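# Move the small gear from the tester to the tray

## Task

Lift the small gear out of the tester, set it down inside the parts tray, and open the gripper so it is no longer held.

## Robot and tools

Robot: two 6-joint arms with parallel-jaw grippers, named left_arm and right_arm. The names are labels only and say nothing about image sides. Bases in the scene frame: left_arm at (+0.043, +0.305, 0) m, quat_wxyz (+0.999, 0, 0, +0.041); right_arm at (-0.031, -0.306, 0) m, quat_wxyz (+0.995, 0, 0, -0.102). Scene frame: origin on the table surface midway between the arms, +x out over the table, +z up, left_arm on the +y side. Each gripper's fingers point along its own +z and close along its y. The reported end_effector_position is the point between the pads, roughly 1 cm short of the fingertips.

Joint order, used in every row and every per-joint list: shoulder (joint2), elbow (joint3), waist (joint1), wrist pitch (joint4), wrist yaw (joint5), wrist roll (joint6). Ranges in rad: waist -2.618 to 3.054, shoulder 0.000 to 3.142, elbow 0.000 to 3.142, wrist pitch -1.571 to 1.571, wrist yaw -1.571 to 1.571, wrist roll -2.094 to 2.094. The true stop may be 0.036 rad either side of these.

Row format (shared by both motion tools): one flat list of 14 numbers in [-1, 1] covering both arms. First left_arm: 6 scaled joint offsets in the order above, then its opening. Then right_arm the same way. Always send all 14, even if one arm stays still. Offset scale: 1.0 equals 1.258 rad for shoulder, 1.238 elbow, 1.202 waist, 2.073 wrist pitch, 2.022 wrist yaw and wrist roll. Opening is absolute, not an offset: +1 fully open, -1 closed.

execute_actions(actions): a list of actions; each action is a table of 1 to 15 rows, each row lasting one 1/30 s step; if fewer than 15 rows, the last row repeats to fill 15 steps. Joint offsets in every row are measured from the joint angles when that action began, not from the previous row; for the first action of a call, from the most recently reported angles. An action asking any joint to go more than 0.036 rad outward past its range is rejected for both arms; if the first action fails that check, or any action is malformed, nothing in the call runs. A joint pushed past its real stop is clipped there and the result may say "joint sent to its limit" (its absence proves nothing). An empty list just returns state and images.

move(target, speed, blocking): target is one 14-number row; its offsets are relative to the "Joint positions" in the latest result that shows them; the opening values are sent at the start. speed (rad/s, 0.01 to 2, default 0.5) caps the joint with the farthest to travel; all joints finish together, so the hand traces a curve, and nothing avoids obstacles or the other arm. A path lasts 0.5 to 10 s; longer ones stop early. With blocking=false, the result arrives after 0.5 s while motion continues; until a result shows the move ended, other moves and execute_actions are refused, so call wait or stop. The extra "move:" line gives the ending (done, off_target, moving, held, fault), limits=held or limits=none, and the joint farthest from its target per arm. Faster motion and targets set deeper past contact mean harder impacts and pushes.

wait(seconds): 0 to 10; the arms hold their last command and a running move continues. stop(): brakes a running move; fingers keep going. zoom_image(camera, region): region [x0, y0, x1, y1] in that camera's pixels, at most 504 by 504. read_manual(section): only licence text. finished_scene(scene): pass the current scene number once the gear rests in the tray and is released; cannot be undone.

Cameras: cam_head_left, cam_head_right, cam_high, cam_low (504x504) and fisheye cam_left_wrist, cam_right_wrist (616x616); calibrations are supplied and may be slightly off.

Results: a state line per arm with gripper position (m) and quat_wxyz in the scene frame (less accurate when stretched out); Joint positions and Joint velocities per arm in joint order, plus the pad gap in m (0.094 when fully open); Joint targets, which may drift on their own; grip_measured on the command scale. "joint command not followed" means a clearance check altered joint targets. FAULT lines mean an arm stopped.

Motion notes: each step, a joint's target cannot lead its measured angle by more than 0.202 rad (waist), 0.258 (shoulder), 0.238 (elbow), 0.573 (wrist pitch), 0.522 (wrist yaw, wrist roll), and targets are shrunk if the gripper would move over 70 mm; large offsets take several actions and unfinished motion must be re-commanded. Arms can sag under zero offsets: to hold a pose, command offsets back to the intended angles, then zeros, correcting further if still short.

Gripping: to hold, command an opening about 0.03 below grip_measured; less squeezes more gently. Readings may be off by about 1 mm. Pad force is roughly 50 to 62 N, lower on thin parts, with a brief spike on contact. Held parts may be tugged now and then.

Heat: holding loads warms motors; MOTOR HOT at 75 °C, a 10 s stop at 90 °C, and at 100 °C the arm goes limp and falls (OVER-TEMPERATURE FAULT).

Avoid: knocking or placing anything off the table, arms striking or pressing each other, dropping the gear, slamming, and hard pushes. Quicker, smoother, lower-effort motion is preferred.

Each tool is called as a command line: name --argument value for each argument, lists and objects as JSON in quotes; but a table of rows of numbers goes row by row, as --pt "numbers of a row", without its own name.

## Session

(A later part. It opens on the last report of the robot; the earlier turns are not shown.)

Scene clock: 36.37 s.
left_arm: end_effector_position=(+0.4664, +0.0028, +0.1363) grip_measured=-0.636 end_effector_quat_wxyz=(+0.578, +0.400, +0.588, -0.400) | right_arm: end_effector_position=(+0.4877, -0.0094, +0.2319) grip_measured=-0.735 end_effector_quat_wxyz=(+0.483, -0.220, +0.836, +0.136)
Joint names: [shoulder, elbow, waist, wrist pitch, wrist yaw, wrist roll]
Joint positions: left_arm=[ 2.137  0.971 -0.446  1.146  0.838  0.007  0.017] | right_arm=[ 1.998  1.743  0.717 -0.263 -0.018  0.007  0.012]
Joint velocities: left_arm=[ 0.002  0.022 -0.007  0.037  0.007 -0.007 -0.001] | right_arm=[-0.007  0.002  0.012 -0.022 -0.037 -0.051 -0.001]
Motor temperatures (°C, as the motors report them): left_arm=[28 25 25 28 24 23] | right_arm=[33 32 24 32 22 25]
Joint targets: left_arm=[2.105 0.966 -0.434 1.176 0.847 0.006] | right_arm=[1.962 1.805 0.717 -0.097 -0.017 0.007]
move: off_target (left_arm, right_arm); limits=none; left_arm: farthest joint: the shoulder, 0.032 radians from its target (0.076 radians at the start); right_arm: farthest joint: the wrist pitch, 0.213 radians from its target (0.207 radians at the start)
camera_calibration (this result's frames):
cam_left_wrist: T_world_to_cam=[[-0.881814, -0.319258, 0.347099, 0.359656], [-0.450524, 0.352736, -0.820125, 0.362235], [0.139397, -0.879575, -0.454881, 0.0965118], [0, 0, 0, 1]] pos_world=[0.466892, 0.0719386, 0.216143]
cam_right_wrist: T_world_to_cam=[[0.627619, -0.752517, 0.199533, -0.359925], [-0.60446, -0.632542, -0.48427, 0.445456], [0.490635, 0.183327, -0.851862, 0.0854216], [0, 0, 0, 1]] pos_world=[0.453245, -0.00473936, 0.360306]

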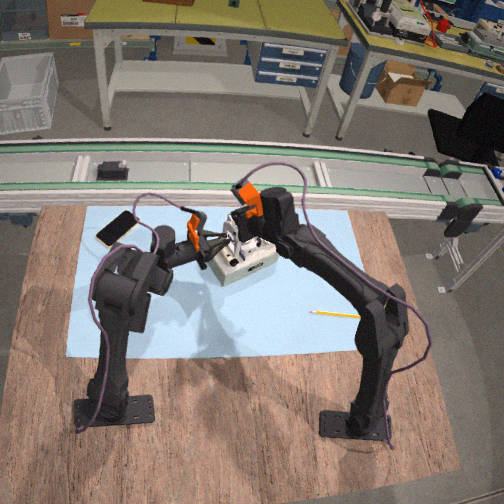

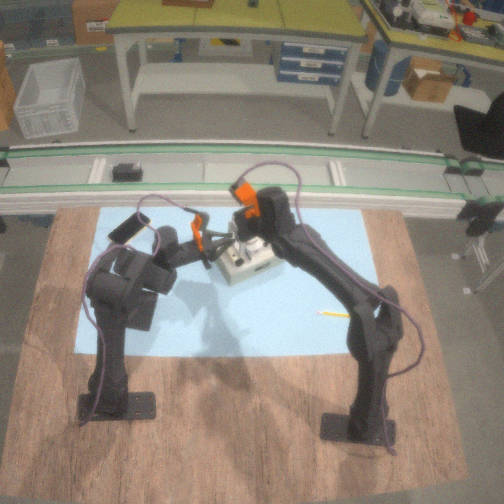

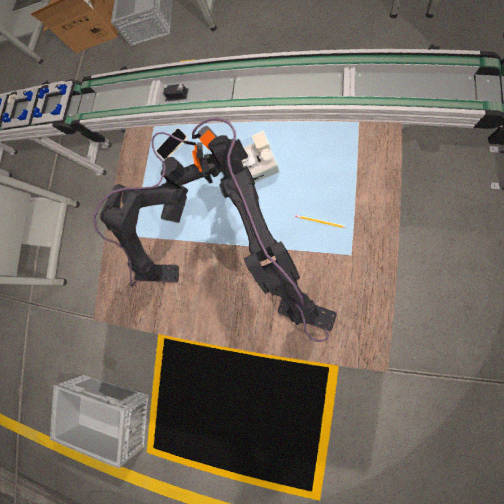

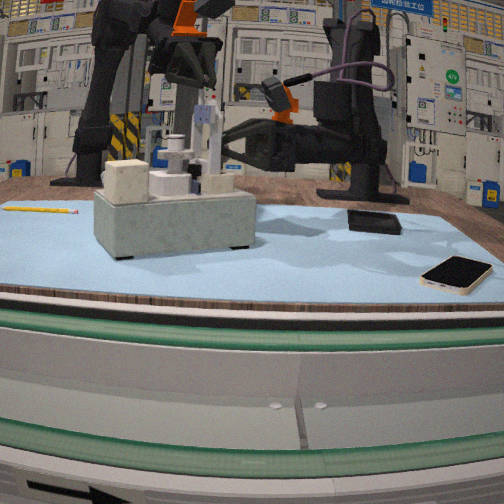

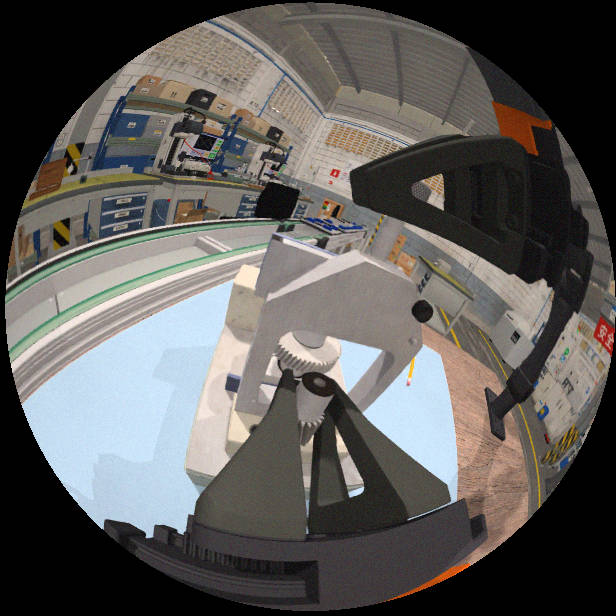

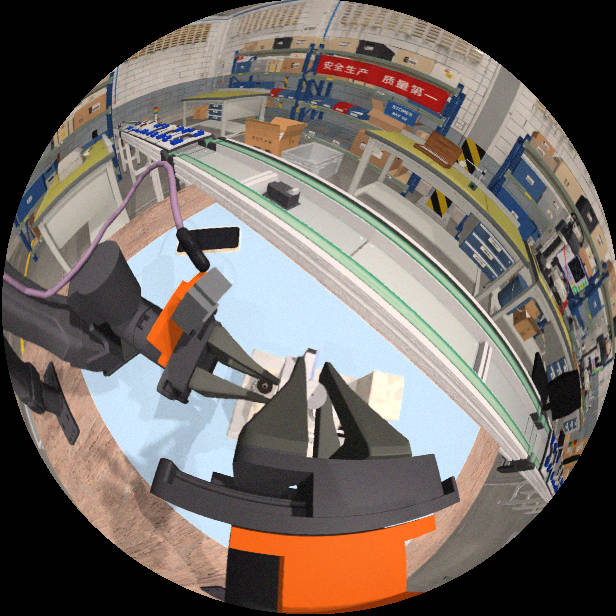

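move --target '[-0.1,-0.11,0.11,0.03,0.04,0,-0.68,-0.03,0,0,0,0,0,-0.8]' --speed 0.3

move --target '[-0.45,0,0.05,-0.6,-0.44,0,-0.68,0,0,0,0,0,0,0]' --speed 0.8

Scene clock: 37.77 s.
left_arm: end_effector_position=(+0.4626, +0.0603, +0.1457) grip_measured=-0.636 end_effector_quat_wxyz=(+0.590, +0.383, +0.598, -0.383) | right_arm: end_effector_position=(+0.4870, -0.0097, +0.2208) grip_measured=-0.735 end_effector_quat_wxyz=(+0.473, -0.222, +0.843, +0.133)
Joint names: [shoulder, elbow, waist, wrist pitch, wrist yaw, wrist roll]
Joint positions: left_arm=[ 2.038  0.845 -0.318  1.177  0.91   0.007  0.017] | right_arm=[ 2.009  1.737  0.717 -0.272 -0.018  0.007  0.012]
Joint velocities: left_arm=[ 0.002 -0.022 -0.007 -0.007  0.095  0.007  0.   ] | right_arm=[ 0.002  0.007 -0.007  0.022  0.066  0.007 -0.   ]
Motor temperatures (°C, as the motors report them): left_arm=[28 25 25 28 24 23] | right_arm=[33 32 24 32 22 25]
Joint targets: left_arm=[2.011 0.835 -0.314 1.208 0.919 0.007] | right_arm=[1.960 1.743 0.717 -0.263 -0.018 0.007]
move: off_target (left_arm, right_arm); limits=none; left_arm: farthest joint: the wrist pitch, 0.031 radians from its target (0.062 radians at the start); right_arm: farthest joint: the shoulder, 0.049 radians from its target (0.038 radians at the start)
camera_calibration (this result's frames):
cam_left_wrist: T_world_to_cam=[[-0.863288, -0.367807, 0.345618, 0.365954], [-0.467585, 0.32506, -0.82201, 0.357743], [0.189994, -0.871237, -0.452601, 0.127634], [0, 0, 0, 1]] pos_world=[0.458949, 0.129512, 0.225355]
cam_right_wrist: T_world_to_cam=[[0.632078, -0.750011, 0.194832, -0.358708], [-0.615166, -0.638556, -0.462403, 0.439846], [0.471219, 0.172421, -0.864999, 0.0886638], [0, 0, 0, 1]] pos_world=[0.45553, -0.00345637, 0.349968]

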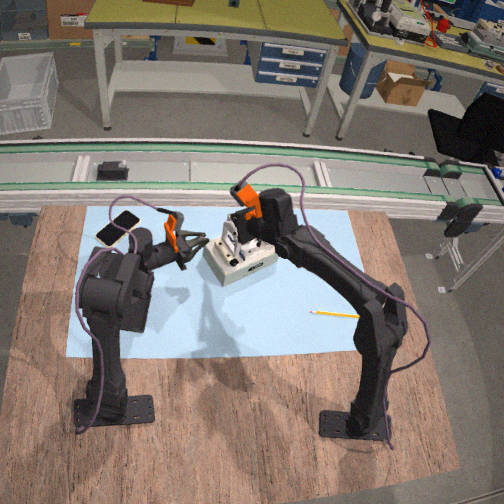

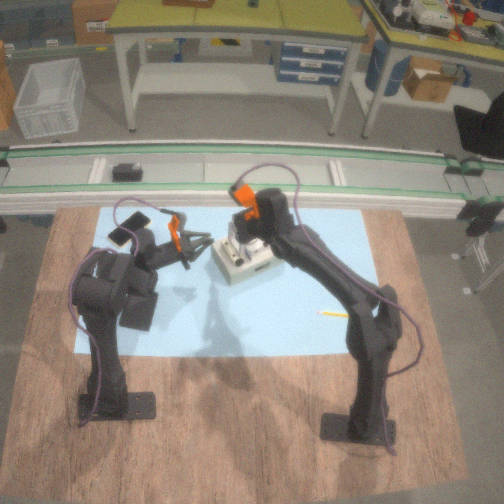

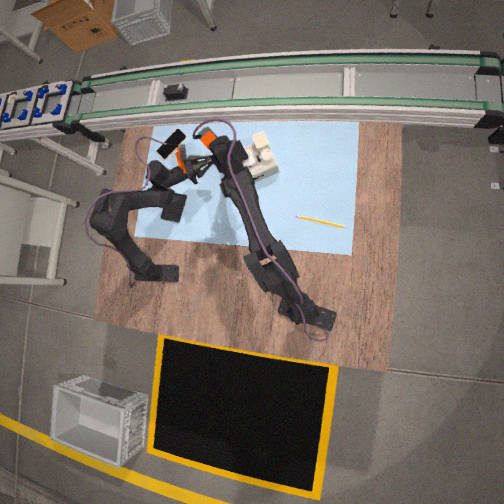

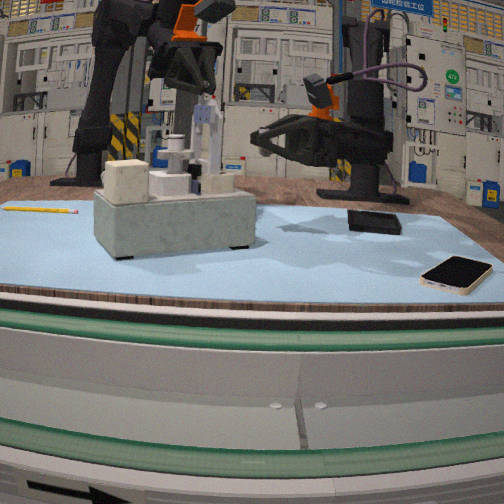

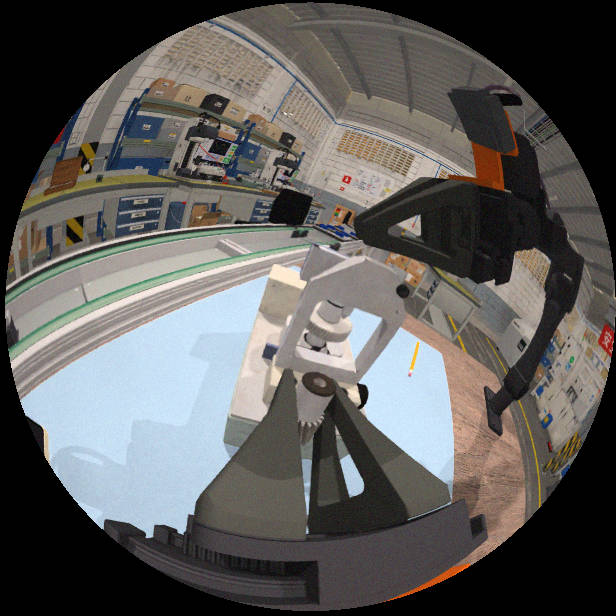

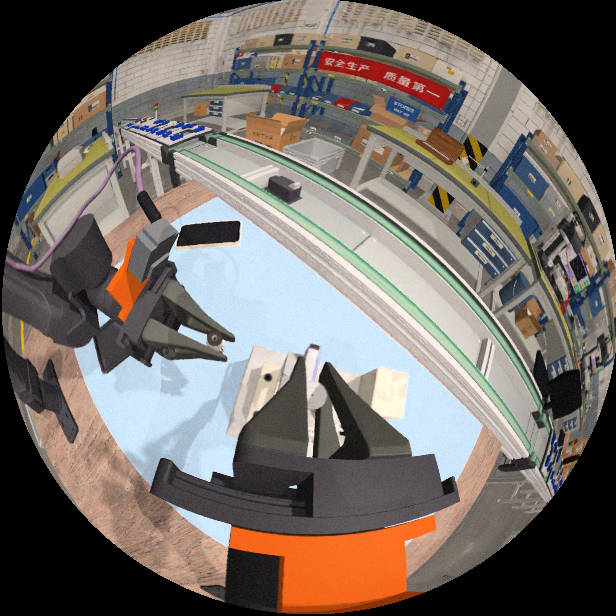

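Scene clock: 40.17 s.
left_arm: end_effector_position=(+0.4543, +0.2233, +0.1170) grip_measured=-0.636 end_effector_quat_wxyz=(+0.410, +0.094, +0.906, -0.050) | right_arm: end_effector_position=(+0.4870, -0.0098, +0.2199) grip_measured=-0.003 end_effector_quat_wxyz=(+0.472, -0.222, +0.843, +0.133)
Joint names: [shoulder, elbow, waist, wrist pitch, wrist yaw, wrist roll]
Joint positions: left_arm=[ 1.498  0.845 -0.268 -0.065  0.029  0.007  0.017] | right_arm=[ 2.01   1.737  0.717 -0.274 -0.018  0.007  0.047]
Joint velocities: left_arm=[-0.007 -0.012  0.012  0.022 -0.037 -0.037 -0.001] | right_arm=[-0.012  0.007  0.012  0.007 -0.007 -0.007 -0.   ]
Motor temperatures (°C, as the motors report them): left_arm=[28 25 25 28 24 23] | right_arm=[33 31 24 31 22 25]
Joint targets: left_arm=[1.472 0.845 -0.258 -0.067 0.020 0.007] | right_arm=[2.010 1.737 0.717 -0.272 -0.018 0.007]
move: off_target (left_arm); limits=none; left_arm: farthest joint: the shoulder, 0.026 radians from its target (0.566 radians at the start); right_arm: farthest joint: the wrist pitch, 0.002 radians from its target (0.000 radians at the start)
camera_calibration (this result's frames):
cam_left_wrist: T_world_to_cam=[[0.00328649, -0.958631, 0.284633, 0.173989], [-0.94823, -0.093379, -0.303547, 0.528378], [0.317569, -0.2689, -0.909309, 0.119171], [0, 0, 0, 1]] pos_world=[0.462607, 0.248176, 0.219228]
cam_right_wrist: T_world_to_cam=[[0.632467, -0.749793, 0.194411, -0.35862], [-0.616087, -0.639073, -0.460458, 0.439417], [0.469492, 0.17145, -0.866131, 0.0889788], [0, 0, 0, 1]] pos_world=[0.45576, -0.00332706, 0.34912]

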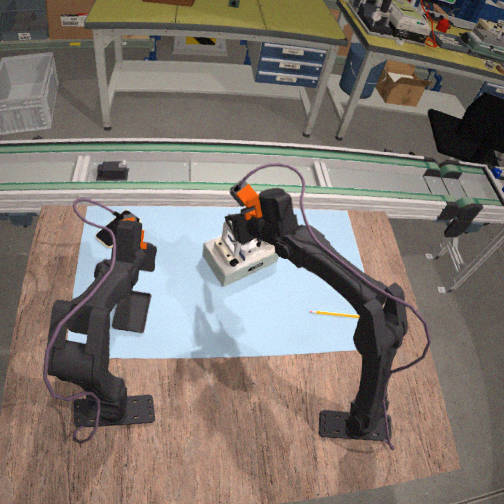

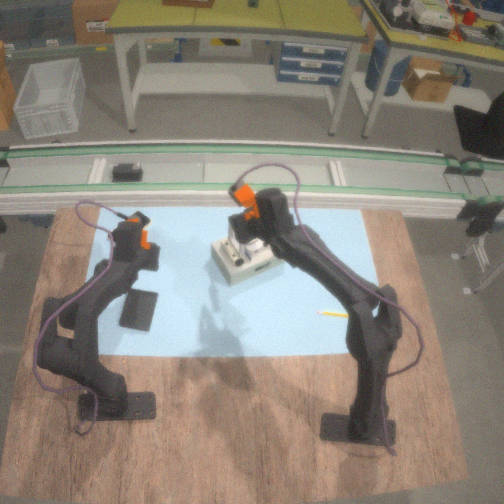

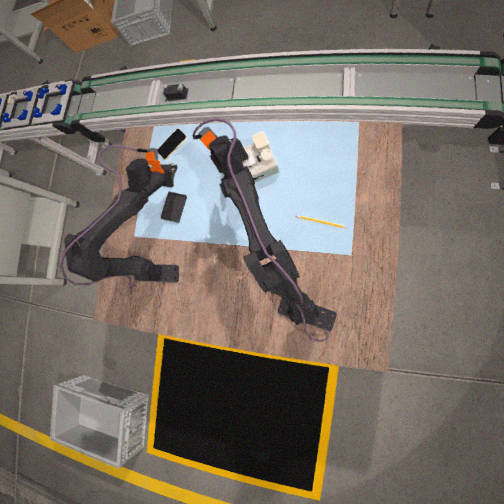

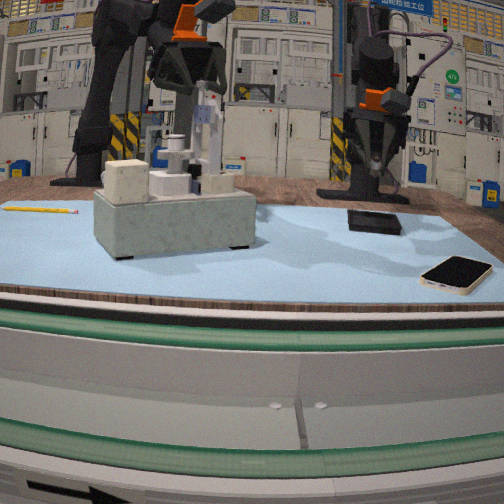

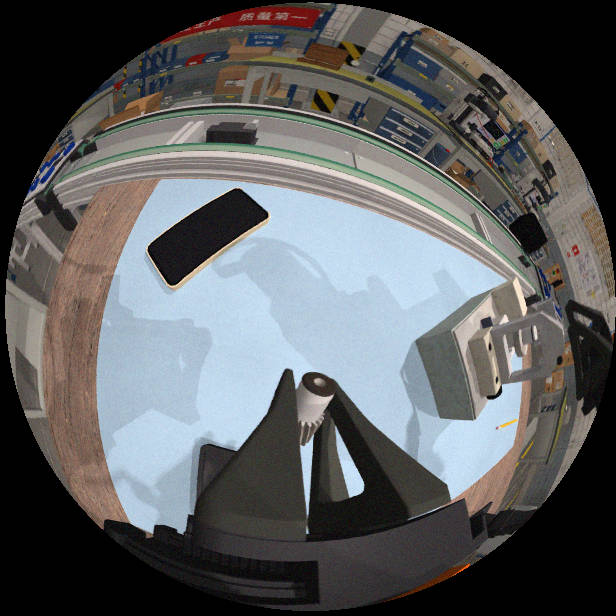

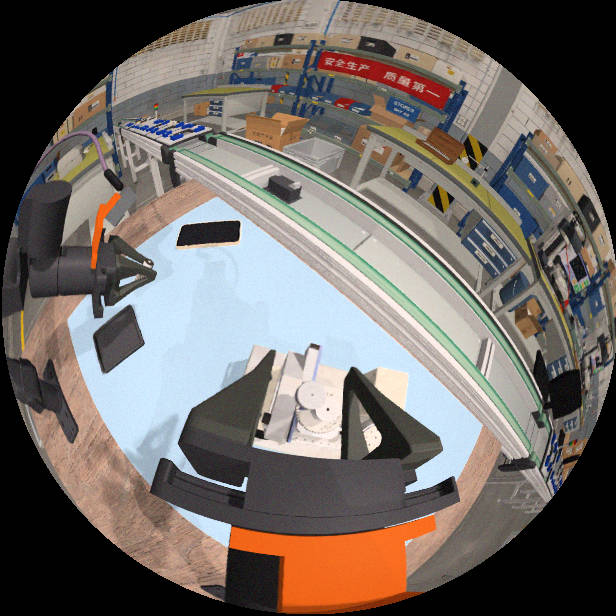

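move --target '[-0.2,-0.1,0,-0.29,-0.014,0,-0.68,-0.1,0.05,0,0,0,0,0]' --speed 0.6

Scene clock: 42.00 s.
left_arm: end_effector_position=(+0.3098, +0.2539, +0.0621) grip_measured=-0.636 end_effector_quat_wxyz=(+0.180, +0.096, +0.979, -0.021) | right_arm: end_effector_position=(+0.4781, -0.0148, +0.2927) grip_measured=-0.003 end_effector_quat_wxyz=(+0.526, -0.214, +0.810, +0.147)
Joint names: [shoulder, elbow, waist, wrist pitch, wrist yaw, wrist roll]
Joint positions: left_arm=[ 1.273  0.723 -0.268 -0.657  0.01   0.007  0.017] | right_arm=[ 1.911  1.773  0.717 -0.277 -0.018  0.007  0.047]
Joint velocities: left_arm=[ 0.007 -0.012 -0.012  0.007  0.022 -0.037 -0.001] | right_arm=[-0.002 -0.012  0.002 -0.066 -0.066  0.095 -0.001]
Motor temperatures (°C, as the motors report them): left_arm=[28 25 25 28 24 23] | right_arm=[33 31 24 31 22 25]
Joint targets: left_arm=[1.247 0.721 -0.268 -0.666 0.001 0.007] | right_arm=[1.884 1.799 0.717 -0.274 -0.018 0.007]
move: off_target (left_arm, right_arm); limits=none; left_arm: farthest joint: the shoulder, 0.026 radians from its target (0.252 radians at the start); right_arm: farthest joint: the shoulder, 0.027 radians from its target (0.126 radians at the start)
camera_calibration (this result's frames):
cam_left_wrist: T_world_to_cam=[[0.11964, -0.981368, 0.150343, 0.197497], [-0.98316, -0.0960401, 0.155473, 0.360585], [-0.138137, -0.166412, -0.976332, 0.242712], [0, 0, 0, 1]] pos_world=[0.364412, 0.268838, 0.151214]
cam_right_wrist: T_world_to_cam=[[0.608907, -0.763028, 0.216845, -0.366374], [-0.557183, -0.605986, -0.56774, 0.467925], [0.564606, 0.224878, -0.794135, 0.0913039], [0, 0, 0, 1]] pos_world=[0.432257, -0.0165292, 0.417614]

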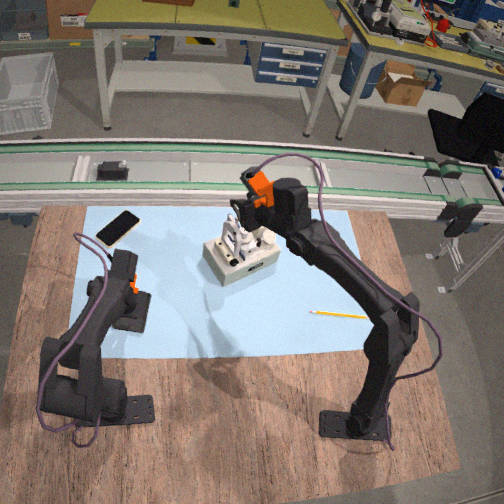

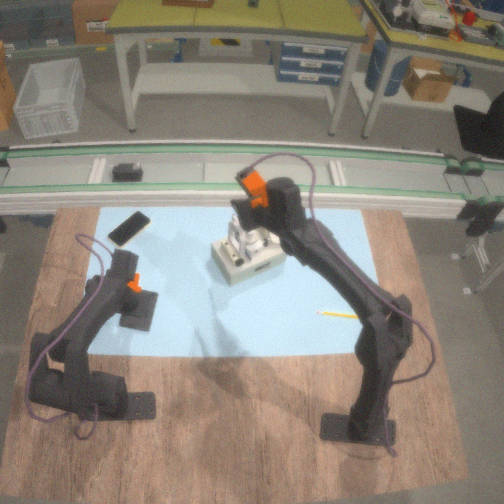

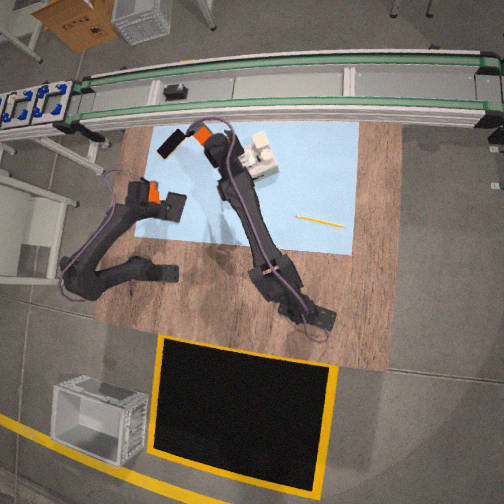

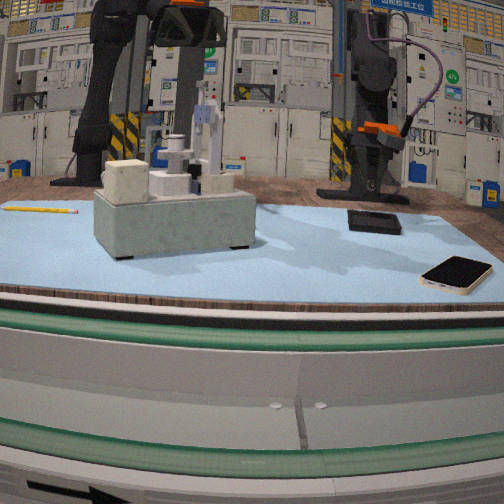

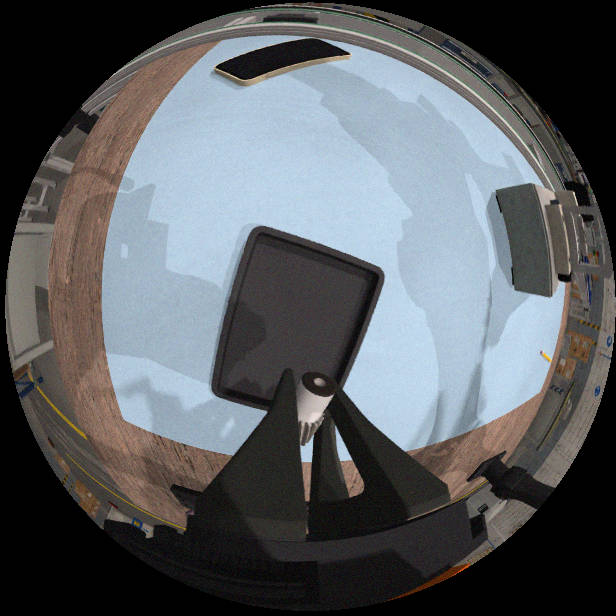

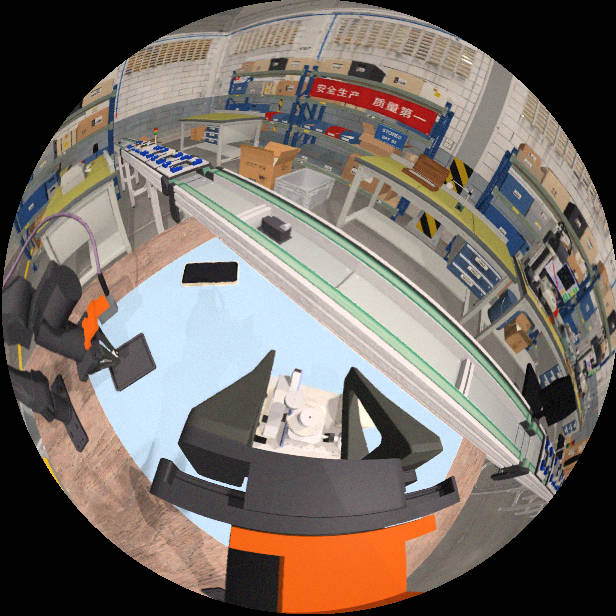

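move --target '[0.235,0.126,0,0,0,0,-0.68,0,0,0,0,0,0,0]' --speed 0.3

Scene clock: 43.50 s.
left_arm: end_effector_position=(+0.3288, +0.2503, +0.0230) grip_measured=-0.636 end_effector_quat_wxyz=(+0.097, +0.096, +0.991, -0.014) | right_arm: end_effector_position=(+0.4781, -0.0148, +0.2927) grip_measured=-0.003 end_effector_quat_wxyz=(+0.526, -0.214, +0.810, +0.147)
Joint names: [shoulder, elbow, waist, wrist pitch, wrist yaw, wrist roll]
Joint positions: left_arm=[ 1.565  0.847 -0.268 -0.658  0.01   0.007  0.017] | right_arm=[ 1.911  1.773  0.717 -0.277 -0.018  0.007  0.047]
Joint velocities: left_arm=[-0.017  0.007  0.007  0.022 -0.081  0.007 -0.001] | right_arm=[ 0.002  0.007 -0.017 -0.022 -0.051 -0.081 -0.   ]
Motor temperatures (°C, as the motors report them): left_arm=[28 26 25 28 24 23] | right_arm=[33 31 24 31 22 25]
Joint targets: left_arm=[1.568 0.879 -0.268 -0.657 0.010 0.007] | right_arm=[1.911 1.773 0.717 -0.277 -0.018 0.007]
move: off_target (left_arm); limits=none; left_arm: farthest joint: the elbow, 0.032 radians from its target (0.156 radians at the start); right_arm: farthest joint: the waist, 0.000 radians from its target (0.000 radians at the start)
camera_calibration (this result's frames):
cam_left_wrist: T_world_to_cam=[[0.140335, -0.985268, 0.0977365, 0.192975], [-0.94407, -0.103407, 0.313111, 0.370345], [-0.298392, -0.136211, -0.944674, 0.250974], [0, 0, 0, 1]] pos_world=[0.397439, 0.262614, 0.102269]
cam_right_wrist: T_world_to_cam=[[0.608907, -0.763028, 0.216845, -0.366374], [-0.557183, -0.605986, -0.56774, 0.467925], [0.564606, 0.224878, -0.794135, 0.0913039], [0, 0, 0, 1]] pos_world=[0.432257, -0.0165292, 0.417614]

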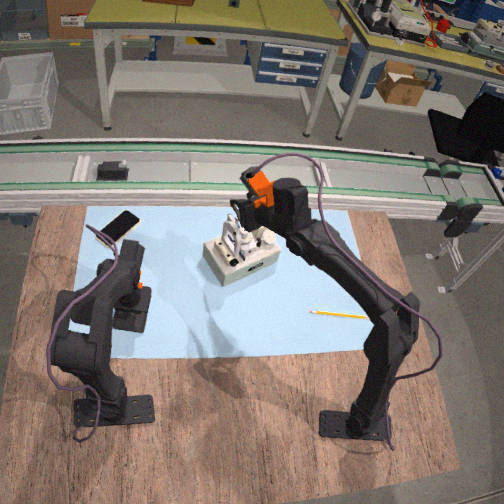

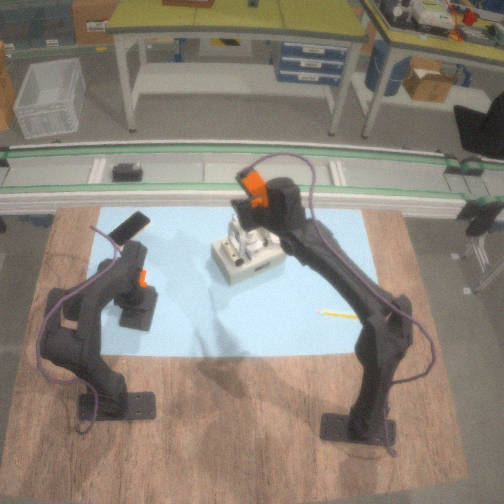

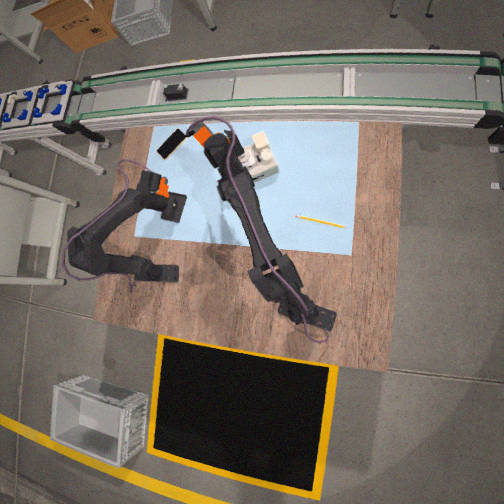

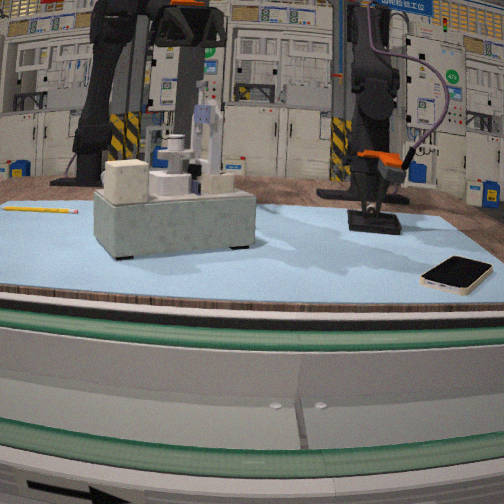

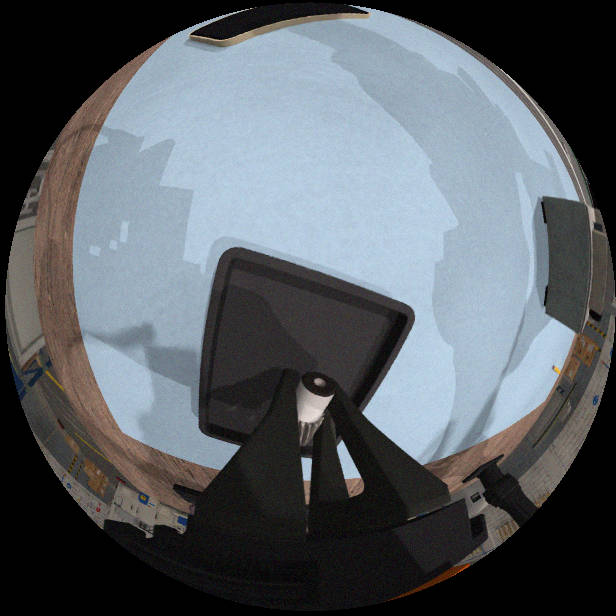

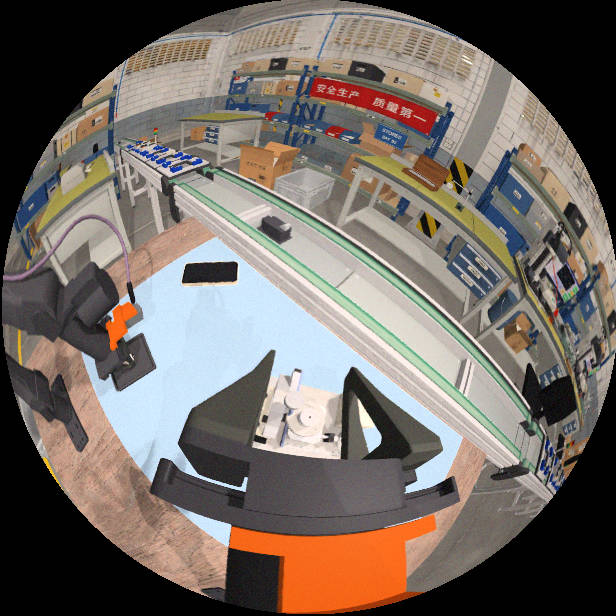

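Inside the tray and low. Release, then lift.

move --target '[0,0.025,0,0,0,0,-0.2,0,0,0,0,0,0,0]'

move --target '[-0.1,0.05,0,0,0,0,-0.2,0,0,0,0,0,0,0]'

Scene clock: 44.33 s.
left_arm: end_effector_position=(+0.3288, +0.2503, +0.0230) grip_measured=-0.203 end_effector_quat_wxyz=(+0.097, +0.096, +0.991, -0.014) | right_arm: end_effector_position=(+0.4781, -0.0148, +0.2927) grip_measured=-0.003 end_effector_quat_wxyz=(+0.526, -0.214, +0.810, +0.147)
Joint names: [shoulder, elbow, waist, wrist pitch, wrist yaw, wrist roll]
Joint positions: left_arm=[ 1.565  0.847 -0.268 -0.658  0.01   0.007  0.037] | right_arm=[ 1.911  1.773  0.717 -0.277 -0.018  0.007  0.047]
Joint velocities: left_arm=[ 0.002  0.007 -0.002  0.051 -0.007 -0.007 -0.001] | right_arm=[ 0.007  0.007 -0.027 -0.051 -0.037 -0.051 -0.001]
Motor temperatures (°C, as the motors report them): left_arm=[28 26 25 28 24 23] | right_arm=[33 31 24 31 22 25]
Joint targets: left_arm=[1.565 0.878 -0.268 -0.658 0.010 0.007] | right_arm=[1.911 1.773 0.717 -0.277 -0.018 0.007]
move: off_target (left_arm); limits=none; left_arm: farthest joint: the elbow, 0.031 radians from its target (0.031 radians at the start); right_arm: farthest joint: the waist, 0.000 radians from its target (0.000 radians at the start)
camera_calibration (this result's frames):
cam_left_wrist: T_world_to_cam=[[0.140335, -0.985268, 0.0977365, 0.192975], [-0.94407, -0.103407, 0.313111, 0.370345], [-0.298392, -0.136211, -0.944674, 0.250974], [0, 0, 0, 1]] pos_world=[0.397439, 0.262614, 0.102269]
cam_right_wrist: T_world_to_cam=[[0.608907, -0.763028, 0.216845, -0.366374], [-0.557183, -0.605986, -0.56774, 0.467925], [0.564606, 0.224878, -0.794135, 0.0913039], [0, 0, 0, 1]] pos_world=[0.432257, -0.0165292, 0.417614]

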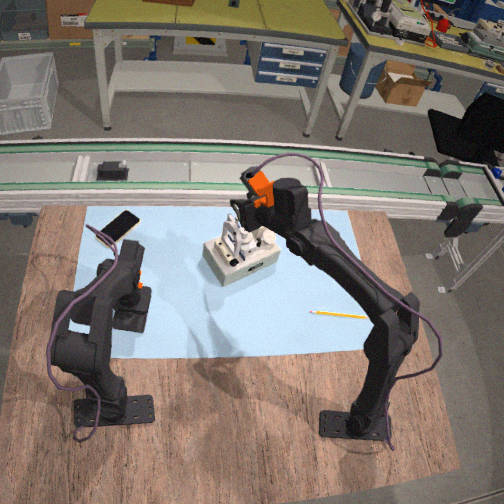

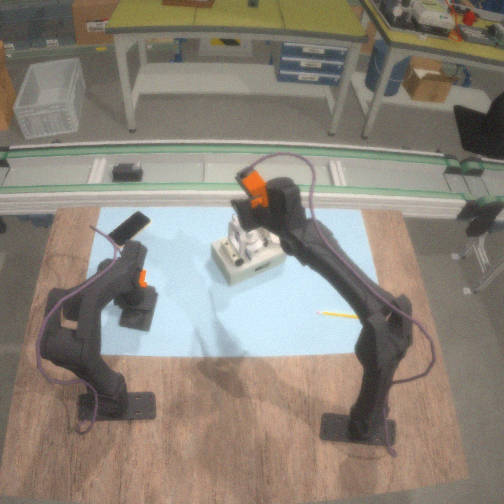

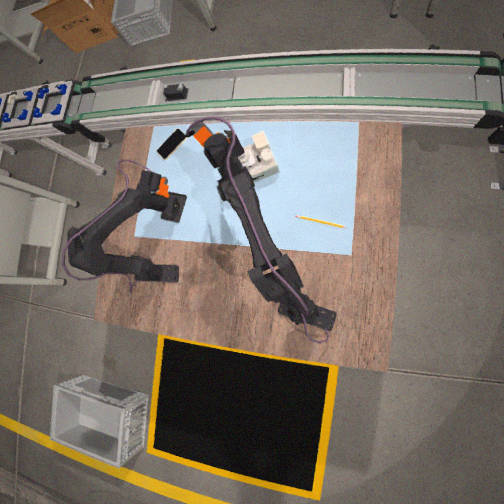

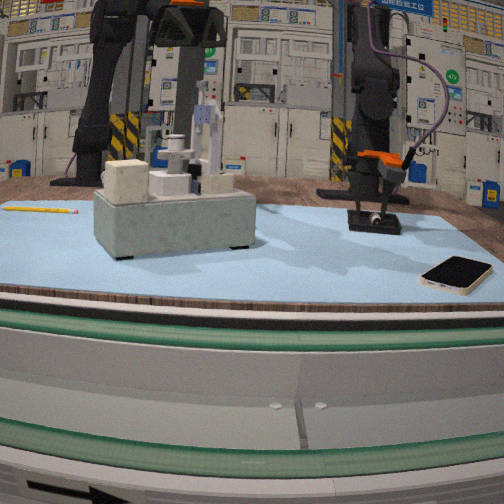

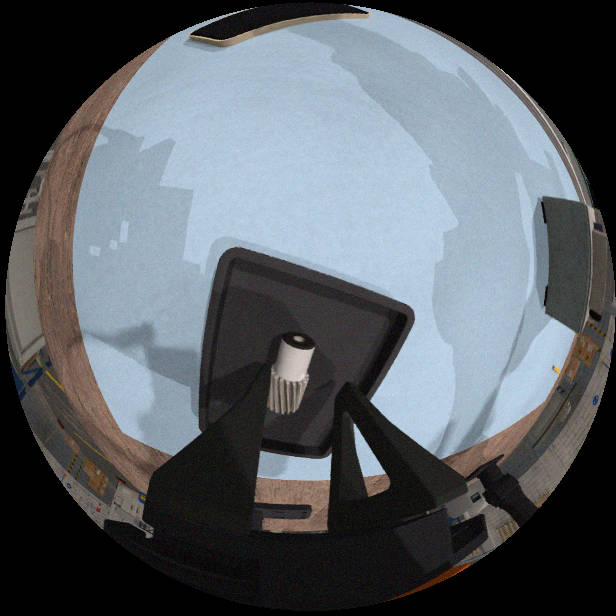

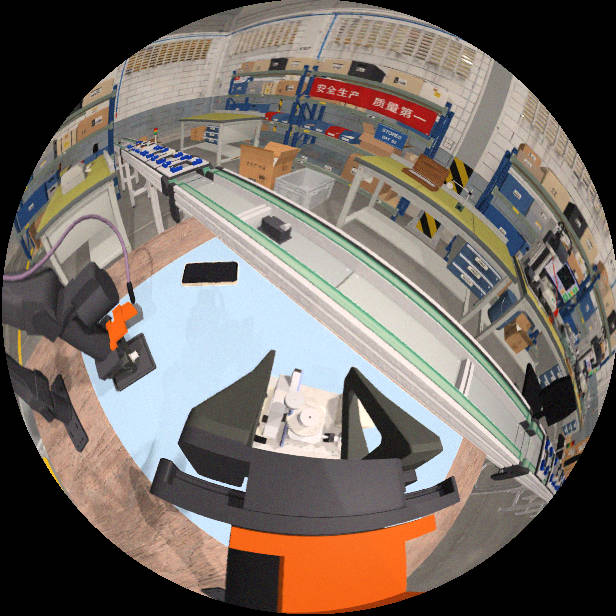

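Scene clock: 45.10 s.
left_arm: end_effector_position=(+0.3496, +0.2464, +0.0646) grip_measured=-0.203 end_effector_quat_wxyz=(+0.168, +0.096, +0.981, -0.020) | right_arm: end_effector_position=(+0.4781, -0.0148, +0.2927) grip_measured=-0.003 end_effector_quat_wxyz=(+0.526, -0.214, +0.810, +0.147)
Joint names: [shoulder, elbow, waist, wrist pitch, wrist yaw, wrist roll]
Joint positions: left_arm=[ 1.458  0.887 -0.268 -0.659  0.01   0.007  0.037] | right_arm=[ 1.911  1.773  0.717 -0.277 -0.018  0.007  0.047]
Joint velocities: left_arm=[-0.007 -0.002  0.012 -0.007 -0.037  0.081 -0.   ] | right_arm=[ 0.007 -0.022  0.002 -0.066 -0.007 -0.037 -0.   ]
Motor temperatures (°C, as the motors report them): left_arm=[28 26 25 28 24 23] | right_arm=[33 31 24 31 22 25]
Joint targets: left_arm=[1.439 0.909 -0.268 -0.658 0.010 0.007] | right_arm=[1.911 1.773 0.717 -0.277 -0.018 0.007]
move: off_target (left_arm); limits=none; left_arm: farthest joint: the elbow, 0.022 radians from its target (0.062 radians at the start); right_arm: farthest joint: the waist, 0.000 radians from its target (0.000 radians at the start)
camera_calibration (this result's frames):
cam_left_wrist: T_world_to_cam=[[0.123159, -0.982031, 0.142992, 0.184417], [-0.979153, -0.0967953, 0.178578, 0.395859], [-0.161528, -0.162004, -0.97348, 0.256312], [0, 0, 0, 1]] pos_world=[0.406296, 0.260944, 0.152453]
cam_right_wrist: T_world_to_cam=[[0.608907, -0.763028, 0.216845, -0.366374], [-0.557183, -0.605986, -0.56774, 0.467925], [0.564606, 0.224878, -0.794135, 0.0913039], [0, 0, 0, 1]] pos_world=[0.432257, -0.0165292, 0.417614]

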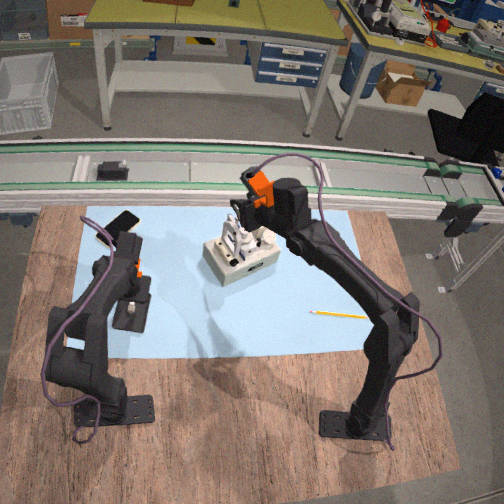

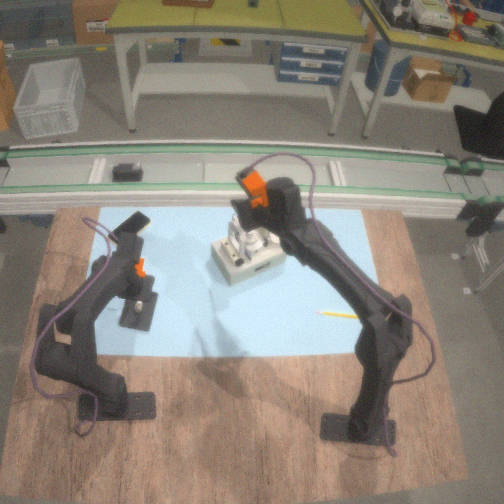

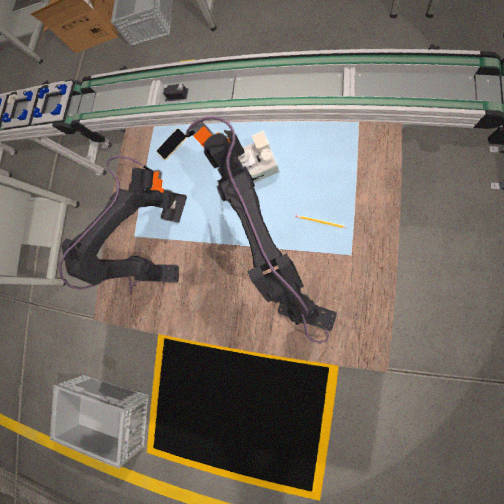

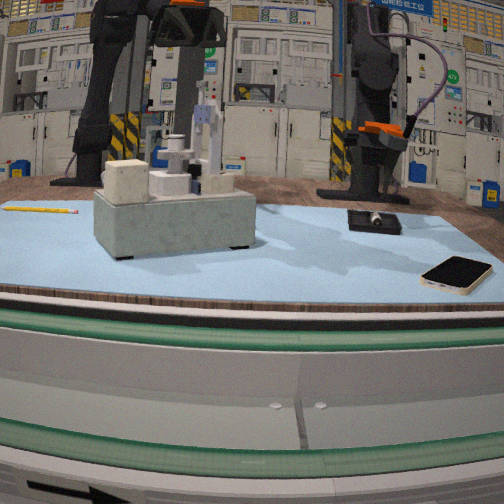

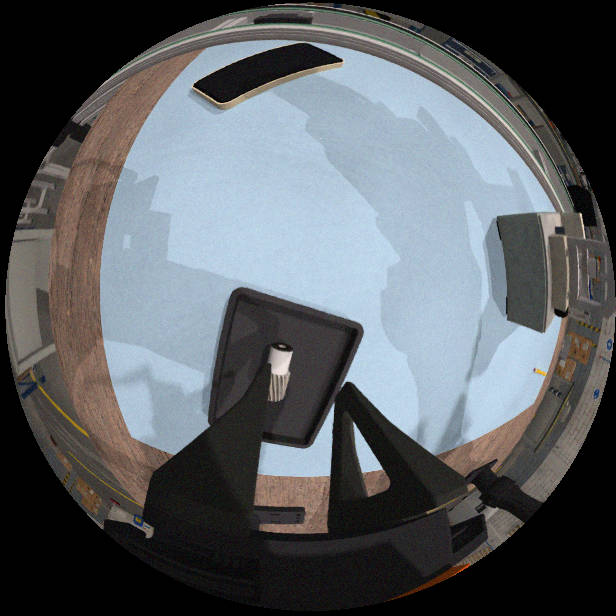

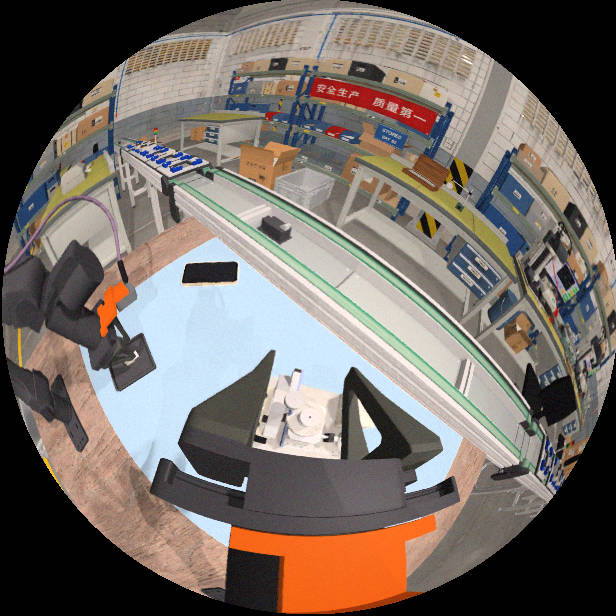

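finished_scene --scene 1

The scene is finished: the task was done.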